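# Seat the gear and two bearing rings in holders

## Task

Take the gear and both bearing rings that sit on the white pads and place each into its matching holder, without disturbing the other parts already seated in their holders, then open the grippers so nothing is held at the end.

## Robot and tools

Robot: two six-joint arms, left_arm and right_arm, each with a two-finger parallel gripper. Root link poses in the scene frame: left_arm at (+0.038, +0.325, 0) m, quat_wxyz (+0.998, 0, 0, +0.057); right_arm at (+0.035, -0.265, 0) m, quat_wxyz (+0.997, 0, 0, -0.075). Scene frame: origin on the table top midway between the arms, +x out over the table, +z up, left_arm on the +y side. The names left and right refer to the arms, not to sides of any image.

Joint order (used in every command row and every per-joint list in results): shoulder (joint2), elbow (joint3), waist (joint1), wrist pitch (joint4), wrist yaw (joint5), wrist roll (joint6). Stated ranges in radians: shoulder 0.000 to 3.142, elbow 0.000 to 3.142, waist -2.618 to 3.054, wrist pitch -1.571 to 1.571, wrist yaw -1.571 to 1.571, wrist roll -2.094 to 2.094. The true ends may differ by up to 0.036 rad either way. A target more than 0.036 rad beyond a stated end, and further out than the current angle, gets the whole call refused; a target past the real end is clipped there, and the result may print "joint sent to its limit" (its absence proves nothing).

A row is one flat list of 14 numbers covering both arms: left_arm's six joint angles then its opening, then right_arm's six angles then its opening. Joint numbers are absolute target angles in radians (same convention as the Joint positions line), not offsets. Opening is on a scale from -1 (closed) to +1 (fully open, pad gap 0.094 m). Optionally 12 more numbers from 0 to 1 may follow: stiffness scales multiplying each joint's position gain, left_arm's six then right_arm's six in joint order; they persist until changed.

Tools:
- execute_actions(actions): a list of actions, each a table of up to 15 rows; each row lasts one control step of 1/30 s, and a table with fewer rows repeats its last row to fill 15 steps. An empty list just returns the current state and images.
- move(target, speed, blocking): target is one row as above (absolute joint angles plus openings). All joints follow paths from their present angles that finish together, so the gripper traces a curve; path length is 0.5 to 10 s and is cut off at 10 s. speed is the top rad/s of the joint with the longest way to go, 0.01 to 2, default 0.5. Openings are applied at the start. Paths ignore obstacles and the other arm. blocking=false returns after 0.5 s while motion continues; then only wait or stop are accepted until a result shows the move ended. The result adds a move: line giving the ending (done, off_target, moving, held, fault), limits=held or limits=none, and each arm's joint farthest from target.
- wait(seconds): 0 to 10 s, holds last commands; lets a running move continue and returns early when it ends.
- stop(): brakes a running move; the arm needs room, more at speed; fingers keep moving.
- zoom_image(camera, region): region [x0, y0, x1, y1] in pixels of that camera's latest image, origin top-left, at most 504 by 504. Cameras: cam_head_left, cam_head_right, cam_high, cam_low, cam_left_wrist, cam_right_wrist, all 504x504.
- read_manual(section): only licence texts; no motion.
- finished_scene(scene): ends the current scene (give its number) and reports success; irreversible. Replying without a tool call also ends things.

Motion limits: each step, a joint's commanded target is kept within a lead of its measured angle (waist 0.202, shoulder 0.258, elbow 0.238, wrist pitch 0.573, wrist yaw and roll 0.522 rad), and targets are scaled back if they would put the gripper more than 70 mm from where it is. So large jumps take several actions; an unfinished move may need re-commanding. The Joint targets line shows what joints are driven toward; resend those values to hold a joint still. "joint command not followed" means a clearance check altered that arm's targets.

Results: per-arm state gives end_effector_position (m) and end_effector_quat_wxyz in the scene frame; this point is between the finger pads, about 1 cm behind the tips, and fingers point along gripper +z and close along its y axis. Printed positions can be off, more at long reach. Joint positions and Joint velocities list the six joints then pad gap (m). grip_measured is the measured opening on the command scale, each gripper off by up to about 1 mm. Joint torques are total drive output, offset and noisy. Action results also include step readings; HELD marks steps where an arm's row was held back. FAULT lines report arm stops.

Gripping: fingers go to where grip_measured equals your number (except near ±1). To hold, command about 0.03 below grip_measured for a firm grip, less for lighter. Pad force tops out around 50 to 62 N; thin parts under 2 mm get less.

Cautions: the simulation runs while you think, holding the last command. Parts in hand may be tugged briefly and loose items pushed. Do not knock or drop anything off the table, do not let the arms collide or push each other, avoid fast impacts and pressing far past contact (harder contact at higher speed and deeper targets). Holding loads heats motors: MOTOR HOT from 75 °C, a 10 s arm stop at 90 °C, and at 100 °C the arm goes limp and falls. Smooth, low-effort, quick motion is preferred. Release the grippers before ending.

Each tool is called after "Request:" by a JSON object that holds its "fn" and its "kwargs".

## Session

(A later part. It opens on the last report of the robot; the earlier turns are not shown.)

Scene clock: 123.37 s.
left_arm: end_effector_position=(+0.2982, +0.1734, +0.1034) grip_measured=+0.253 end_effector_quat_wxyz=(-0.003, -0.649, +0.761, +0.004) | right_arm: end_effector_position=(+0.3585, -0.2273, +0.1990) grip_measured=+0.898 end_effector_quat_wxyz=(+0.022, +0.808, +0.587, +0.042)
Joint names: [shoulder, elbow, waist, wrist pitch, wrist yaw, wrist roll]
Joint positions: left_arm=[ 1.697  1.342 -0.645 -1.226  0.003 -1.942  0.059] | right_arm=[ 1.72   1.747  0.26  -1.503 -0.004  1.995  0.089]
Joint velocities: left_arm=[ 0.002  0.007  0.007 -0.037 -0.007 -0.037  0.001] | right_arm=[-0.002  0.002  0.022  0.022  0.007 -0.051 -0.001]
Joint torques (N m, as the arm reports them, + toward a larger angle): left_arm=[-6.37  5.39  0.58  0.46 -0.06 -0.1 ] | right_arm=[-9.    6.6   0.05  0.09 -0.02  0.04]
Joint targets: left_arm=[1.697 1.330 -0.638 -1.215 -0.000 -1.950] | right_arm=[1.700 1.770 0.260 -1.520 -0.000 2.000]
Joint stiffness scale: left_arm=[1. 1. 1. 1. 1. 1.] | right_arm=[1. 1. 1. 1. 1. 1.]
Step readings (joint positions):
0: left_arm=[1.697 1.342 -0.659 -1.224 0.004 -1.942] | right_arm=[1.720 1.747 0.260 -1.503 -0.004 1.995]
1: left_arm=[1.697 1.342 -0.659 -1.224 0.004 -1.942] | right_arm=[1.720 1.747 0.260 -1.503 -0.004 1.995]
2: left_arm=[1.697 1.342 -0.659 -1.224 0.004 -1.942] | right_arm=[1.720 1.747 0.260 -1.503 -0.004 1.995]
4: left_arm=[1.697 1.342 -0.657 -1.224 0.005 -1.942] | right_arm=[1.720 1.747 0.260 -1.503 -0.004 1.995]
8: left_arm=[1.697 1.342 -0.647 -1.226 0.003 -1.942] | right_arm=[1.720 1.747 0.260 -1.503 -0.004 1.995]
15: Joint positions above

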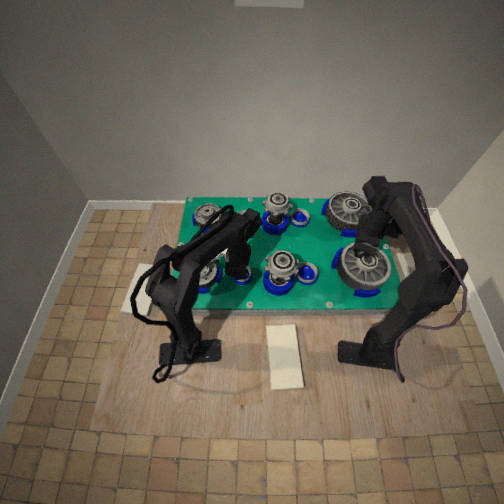

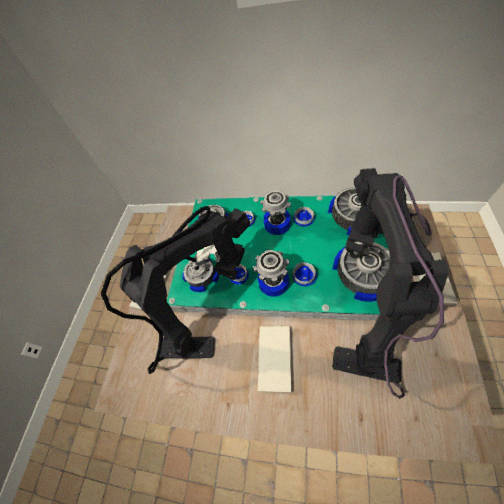

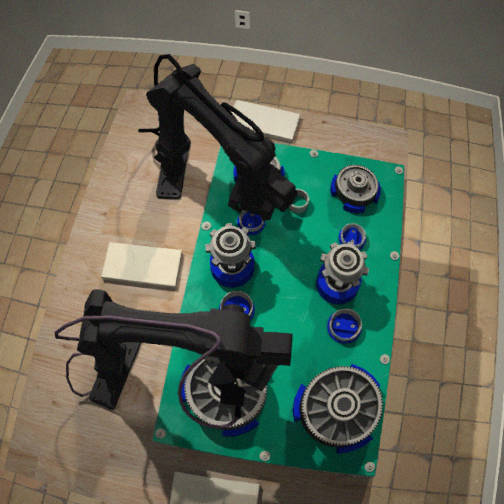

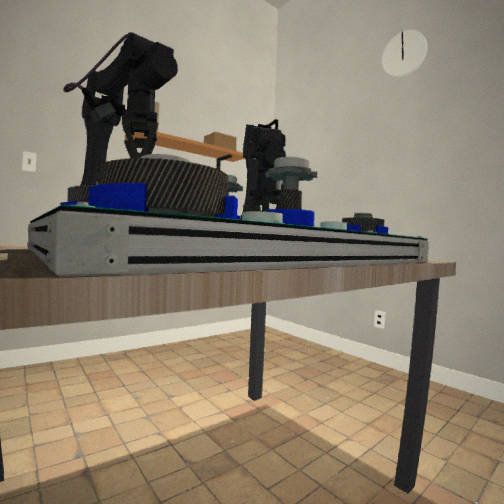

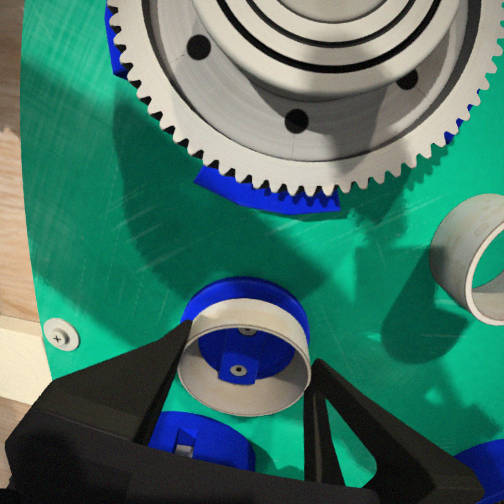

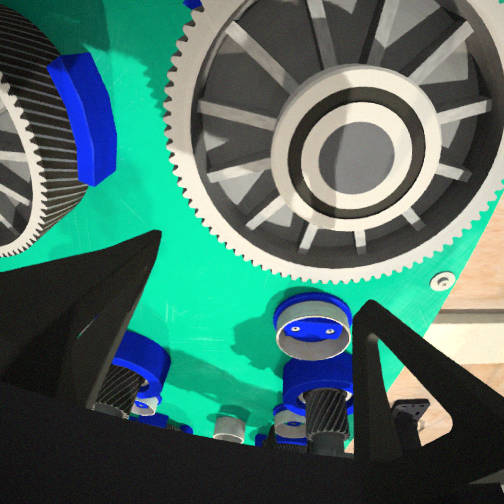

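Request:
{"fn": "execute_actions", "kwargs": {"actions": [[[1.697,1.327,-0.642,-1.216,0,-1.95,0.19,1.70,1.77,0.26,-1.52,0,2.0,0.9],[1.697,1.324,-0.642,-1.216,0,-1.95,0.19,1.70,1.77,0.26,-1.52,0,2.0,0.9],[1.697,1.321,-0.642,-1.215,0,-1.95,0.19,1.70,1.77,0.26,-1.52,0,2.0,0.9],[1.697,1.318,-0.642,-1.213,0,-1.95,0.19,1.70,1.77,0.26,-1.52,0,2.0,0.9],[1.697,1.315,-0.642,-1.21,0,-1.95,0.19,1.70,1.77,0.26,-1.52,0,2.0,0.9],[1.697,1.312,-0.642,-1.207,0,-1.95,0.19,1.70,1.77,0.26,-1.52,0,2.0,0.9],[1.697,1.309,-0.642,-1.204,0,-1.95,0.19,1.70,1.77,0.26,-1.52,0,2.0,0.9],[1.697,1.306,-0.642,-1.201,0,-1.95,0.19,1.70,1.77,0.26,-1.52,0,2.0,0.9],[1.697,1.303,-0.642,-1.198,0,-1.95,0.19,1.70,1.77,0.26,-1.52,0,2.0,0.9],[1.697,1.30,-0.642,-1.195,0,-1.95,0.19,1.70,1.77,0.26,-1.52,0,2.0,0.9],[1.697,1.297,-0.642,-1.192,0,-1.95,0.19,1.70,1.77,0.26,-1.52,0,2.0,0.9]]]}}

Request:
{"fn": "zoom_image", "kwargs": {"camera": "cam_left_wrist", "region": [150, 260, 350, 440]}}

Scene clock: 124.43 s.
left_arm: end_effector_position=(+0.2963, +0.1743, +0.0968) grip_measured=+0.253 end_effector_quat_wxyz=(-0.004, -0.649, +0.761, +0.006) | right_arm: end_effector_position=(+0.3585, -0.2273, +0.1990) grip_measured=+0.898 end_effector_quat_wxyz=(+0.022, +0.808, +0.587, +0.042)
Joint names: [shoulder, elbow, waist, wrist pitch, wrist yaw, wrist roll]
Joint positions: left_arm=[ 1.697  1.316 -0.645 -1.204  0.004 -1.942  0.059] | right_arm=[ 1.72   1.747  0.26  -1.503 -0.004  1.995  0.089]
Joint velocities: left_arm=[-0.002 -0.017 -0.012 -0.051 -0.022 -0.066  0.001] | right_arm=[ 0.007 -0.007  0.012 -0.037 -0.066  0.007 -0.   ]
Joint torques (N m, as the arm reports them, + toward a larger angle): left_arm=[-6.25  4.73  0.33  0.39 -0.08 -0.11] | right_arm=[-8.97  6.56  0.07  0.1  -0.01  0.03]
Joint targets: left_arm=[1.697 1.297 -0.642 -1.192 -0.000 -1.950] | right_arm=[1.700 1.770 0.260 -1.520 -0.000 2.000]
Joint stiffness scale: left_arm=[1. 1. 1. 1. 1. 1.] | right_arm=[1. 1. 1. 1. 1. 1.]
Step readings (joint positions):
0: left_arm=[1.697 1.342 -0.645 -1.226 0.003 -1.942] | right_arm=[1.720 1.747 0.260 -1.503 -0.004 1.995]
1: left_arm=[1.697 1.342 -0.645 -1.226 0.003 -1.942] | right_arm=[1.720 1.747 0.260 -1.503 -0.004 1.995]
2: left_arm=[1.697 1.342 -0.645 -1.226 0.003 -1.942] | right_arm=[1.720 1.747 0.260 -1.503 -0.004 1.995]
4: left_arm=[1.697 1.341 -0.645 -1.225 0.003 -1.942] | right_arm=[1.720 1.747 0.260 -1.503 -0.004 1.995]
8: left_arm=[1.697 1.325 -0.645 -1.214 0.004 -1.942] | right_arm=[1.720 1.747 0.260 -1.503 -0.004 1.995]
15: Joint positions above

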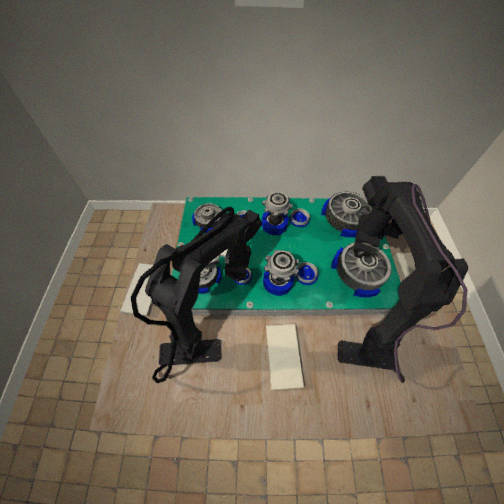

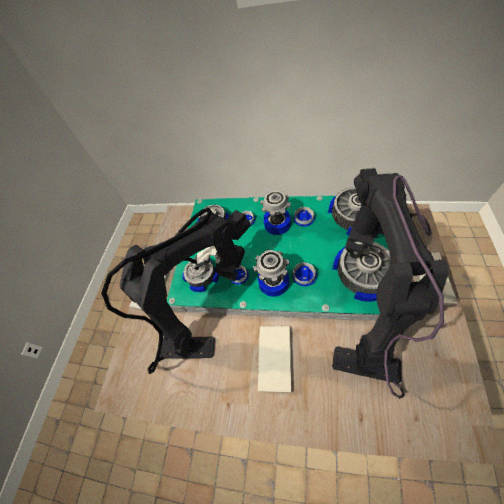

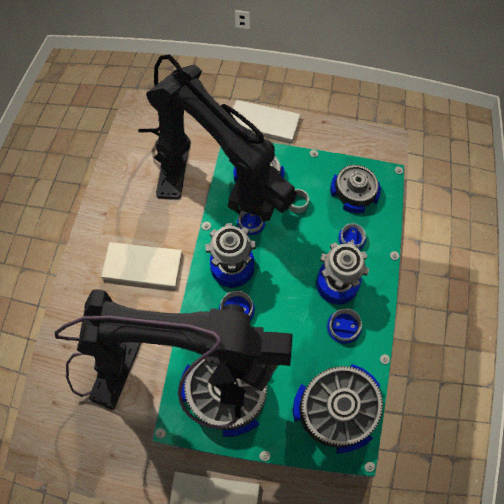

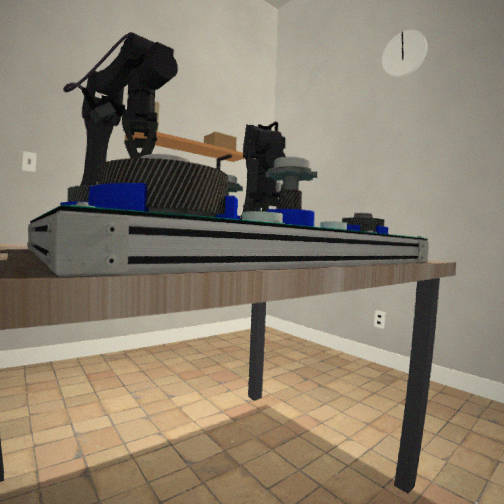

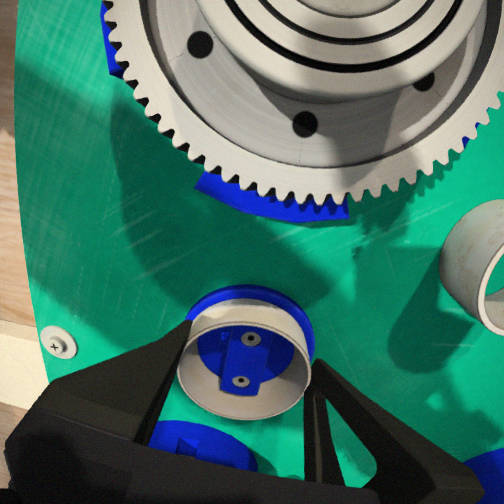

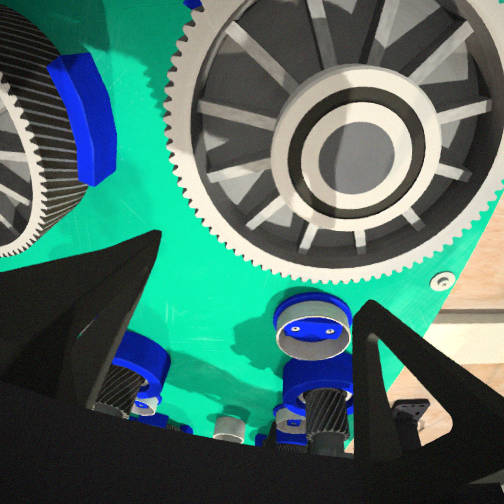

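Region (150, 260, 350, 440) of cam_left_wrist's 504x504 image, scaled by 2.520, with more detail than that image has; it fills the top 454 rows of this view, and the rest is white.

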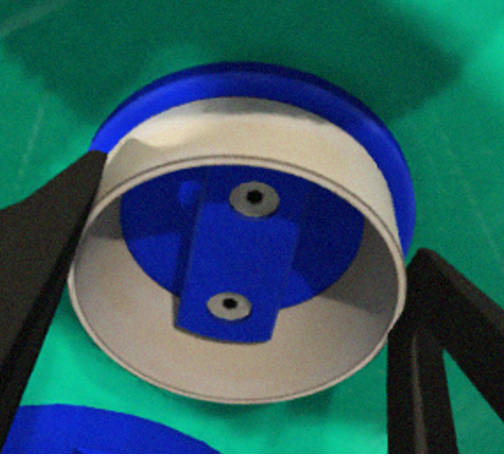

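Seated. Release and lift.

Request:
{"fn": "execute_actions", "kwargs": {"actions": [[[1.697,1.305,-0.645,-1.2,0,-1.95,0.22,1.70,1.77,0.26,-1.52,0,2.0,0.9],[1.697,1.31,-0.645,-1.2,0,-1.95,0.25,1.70,1.77,0.26,-1.52,0,2.0,0.9],[1.697,1.315,-0.645,-1.2,0,-1.95,0.28,1.70,1.77,0.26,-1.52,0,2.0,0.9],[1.697,1.315,-0.645,-1.2,0,-1.95,0.33,1.70,1.77,0.26,-1.52,0,2.0,0.9],[1.697,1.315,-0.645,-1.2,0,-1.95,0.4,1.70,1.77,0.26,-1.52,0,2.0,0.9],[1.697,1.315,-0.645,-1.2,0,-1.95,0.5,1.70,1.77,0.26,-1.52,0,2.0,0.9],[1.697,1.315,-0.645,-1.2,0,-1.95,0.6,1.70,1.77,0.26,-1.52,0,2.0,0.9]]]}}

Request:
{"fn": "move", "kwargs": {"target": [1.68,1.52,-0.645,-1.40,0,-1.95,0.6,1.70,1.77,0.26,-1.52,0,2.0,0.9], "speed": 0.5}}

Scene clock: 125.47 s.
left_arm: end_effector_position=(+0.2970, +0.1739, +0.0968) grip_measured=+0.599 end_effector_quat_wxyz=(-0.004, -0.649, +0.761, +0.004) | right_arm: end_effector_position=(+0.3585, -0.2273, +0.1990) grip_measured=+0.898 end_effector_quat_wxyz=(+0.022, +0.808, +0.587, +0.042)
Joint names: [shoulder, elbow, waist, wrist pitch, wrist yaw, wrist roll]
Joint positions: left_arm=[ 1.697  1.316 -0.645 -1.201  0.004 -1.942  0.075] | right_arm=[ 1.72   1.747  0.26  -1.503 -0.004  1.995  0.089]
Joint velocities: left_arm=[ 0.002  0.022 -0.012  0.022 -0.022 -0.022 -0.   ] | right_arm=[ 0.002 -0.002 -0.022 -0.051 -0.022  0.007 -0.001]
Joint torques (N m, as the arm reports them, + toward a larger angle): left_arm=[-6.37  6.4   0.08  0.36 -0.07 -0.11] | right_arm=[-9.06  6.55  0.07  0.1  -0.02  0.04]
Joint targets: left_arm=[1.697 1.315 -0.645 -1.200 -0.000 -1.950] | right_arm=[1.700 1.770 0.260 -1.520 0.000 2.000]
Joint stiffness scale: left_arm=[1. 1. 1. 1. 1. 1.] | right_arm=[1. 1. 1. 1. 1. 1.]
Step readings (joint positions):
0: left_arm=[1.697 1.316 -0.645 -1.201 0.004 -1.942] | right_arm=[1.720 1.747 0.260 -1.503 -0.004 1.995]
1: left_arm=[1.697 1.316 -0.645 -1.201 0.004 -1.942] | right_arm=[1.720 1.747 0.260 -1.503 -0.004 1.995]
2: left_arm=[1.697 1.316 -0.645 -1.201 0.004 -1.942] | right_arm=[1.720 1.747 0.260 -1.503 -0.004 1.995]
4: left_arm=[1.697 1.316 -0.645 -1.201 0.004 -1.942] | right_arm=[1.720 1.747 0.260 -1.503 -0.004 1.995]
8: left_arm=[1.697 1.316 -0.645 -1.201 0.004 -1.942] | right_arm=[1.720 1.747 0.260 -1.503 -0.004 1.995]
15: Joint positions above

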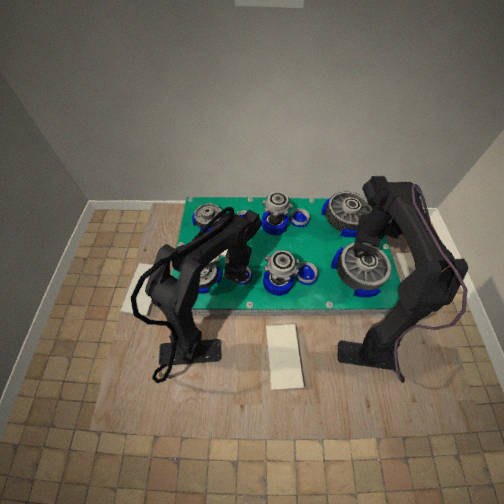

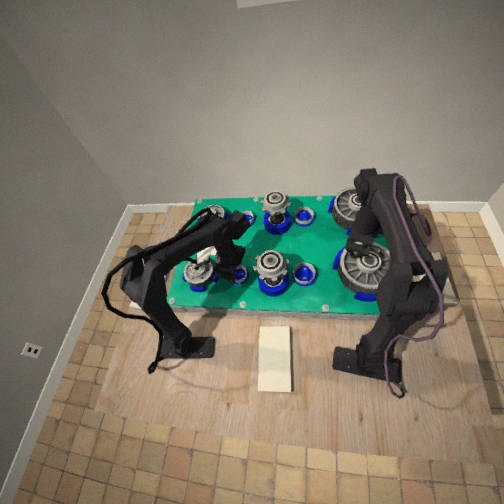

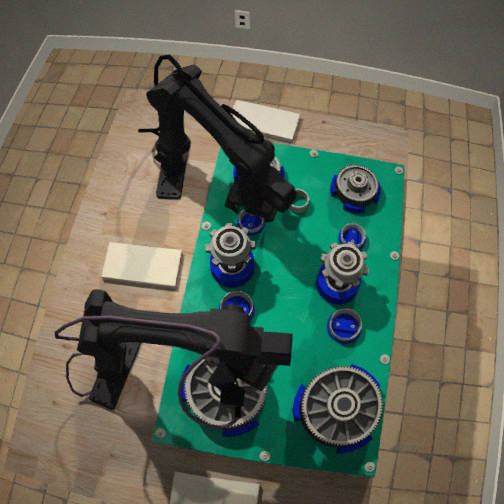

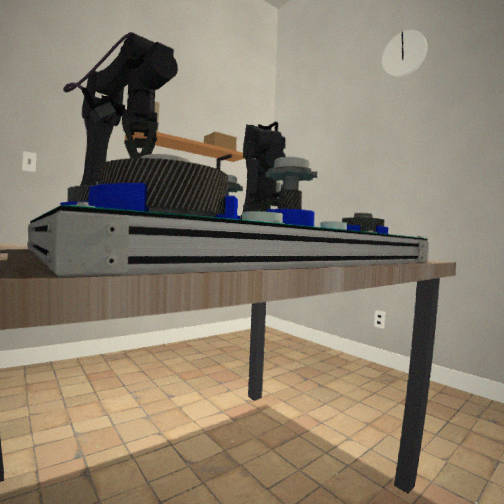

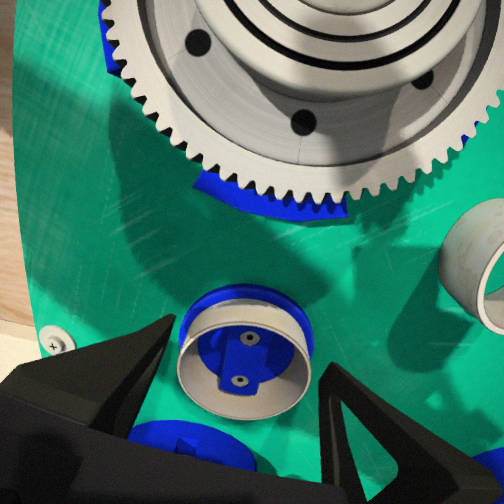

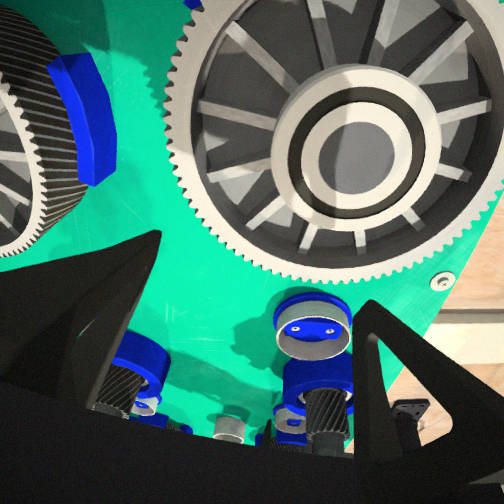

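Scene clock: 126.63 s.
left_arm: end_effector_position=(+0.2989, +0.1728, +0.1406) grip_measured=+0.599 end_effector_quat_wxyz=(-0.004, -0.649, +0.761, +0.005) | right_arm: end_effector_position=(+0.3585, -0.2273, +0.1990) grip_measured=+0.898 end_effector_quat_wxyz=(+0.022, +0.808, +0.587, +0.042)
Joint names: [shoulder, elbow, waist, wrist pitch, wrist yaw, wrist roll]
Joint positions: left_arm=[ 1.697  1.49  -0.645 -1.375  0.004 -1.942  0.075] | right_arm=[ 1.72   1.747  0.26  -1.503 -0.004  1.995  0.089]
Joint velocities: left_arm=[ 0.002  0.012 -0.002 -0.022 -0.095  0.081  0.001] | right_arm=[-0.002  0.007  0.002  0.022 -0.066 -0.037 -0.001]
Joint torques (N m, as the arm reports them, + toward a larger angle): left_arm=[-7.56  9.28  0.05  0.04 -0.06 -0.12] | right_arm=[-8.99  6.57  0.07  0.1  -0.01  0.03]
Joint targets: left_arm=[1.680 1.520 -0.645 -1.400 0.000 -1.950] | right_arm=[1.700 1.770 0.260 -1.520 -0.000 2.000]
Joint stiffness scale: left_arm=[1. 1. 1. 1. 1. 1.] | right_arm=[1. 1. 1. 1. 1. 1.]
move: off_target (left_arm, right_arm); limits=none; left_arm: farthest joint: the elbow, 0.030 radians from its target (0.204 radians at the start); right_arm: farthest joint: the elbow, 0.023 radians from its target (0.023 radians at the start)

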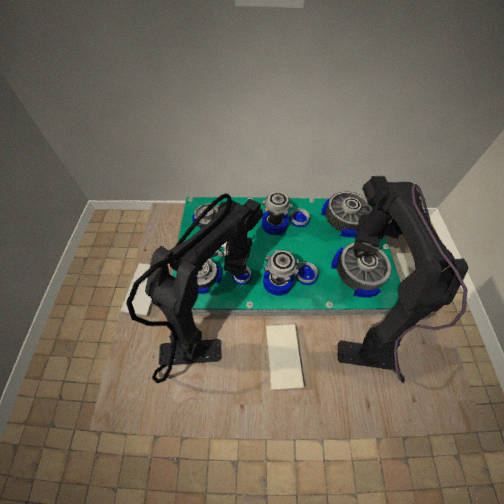

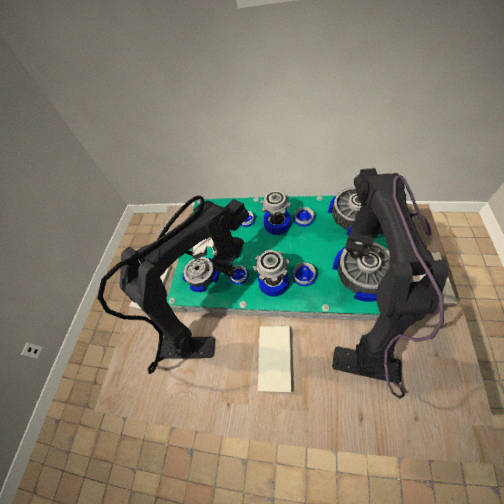

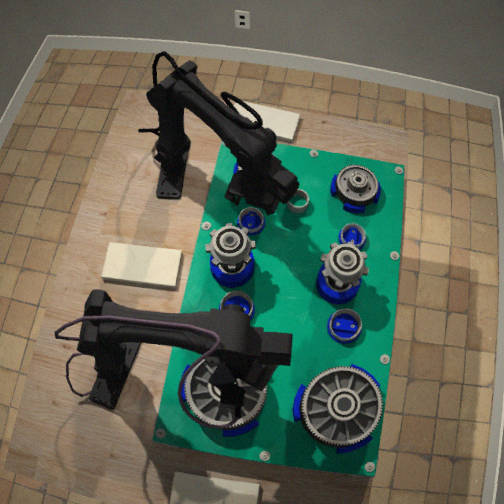

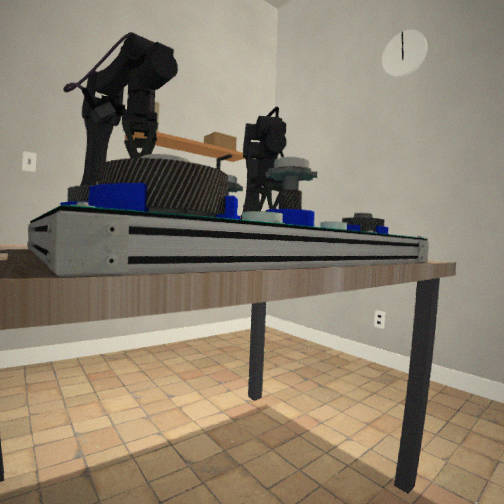

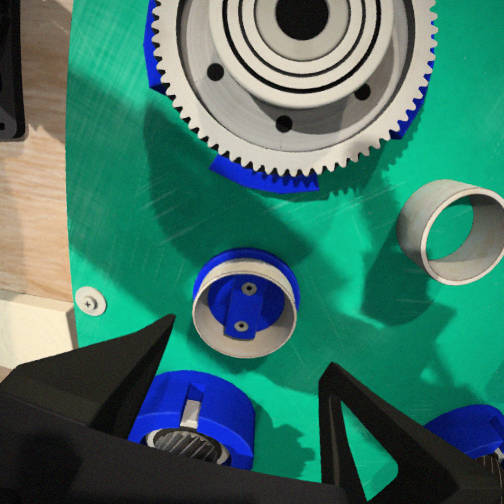

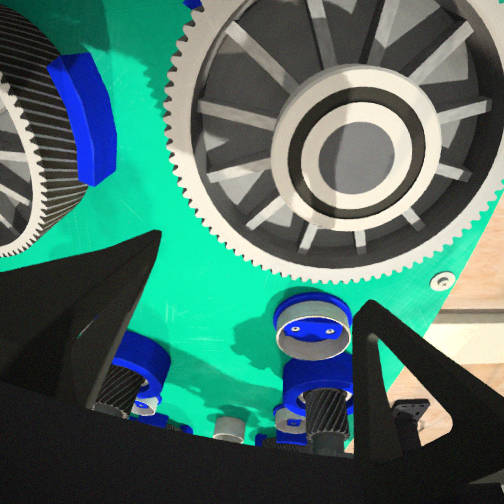

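Request:
{"fn": "finished_scene", "kwargs": {"scene": 2}}

The scene is finished: the task was done.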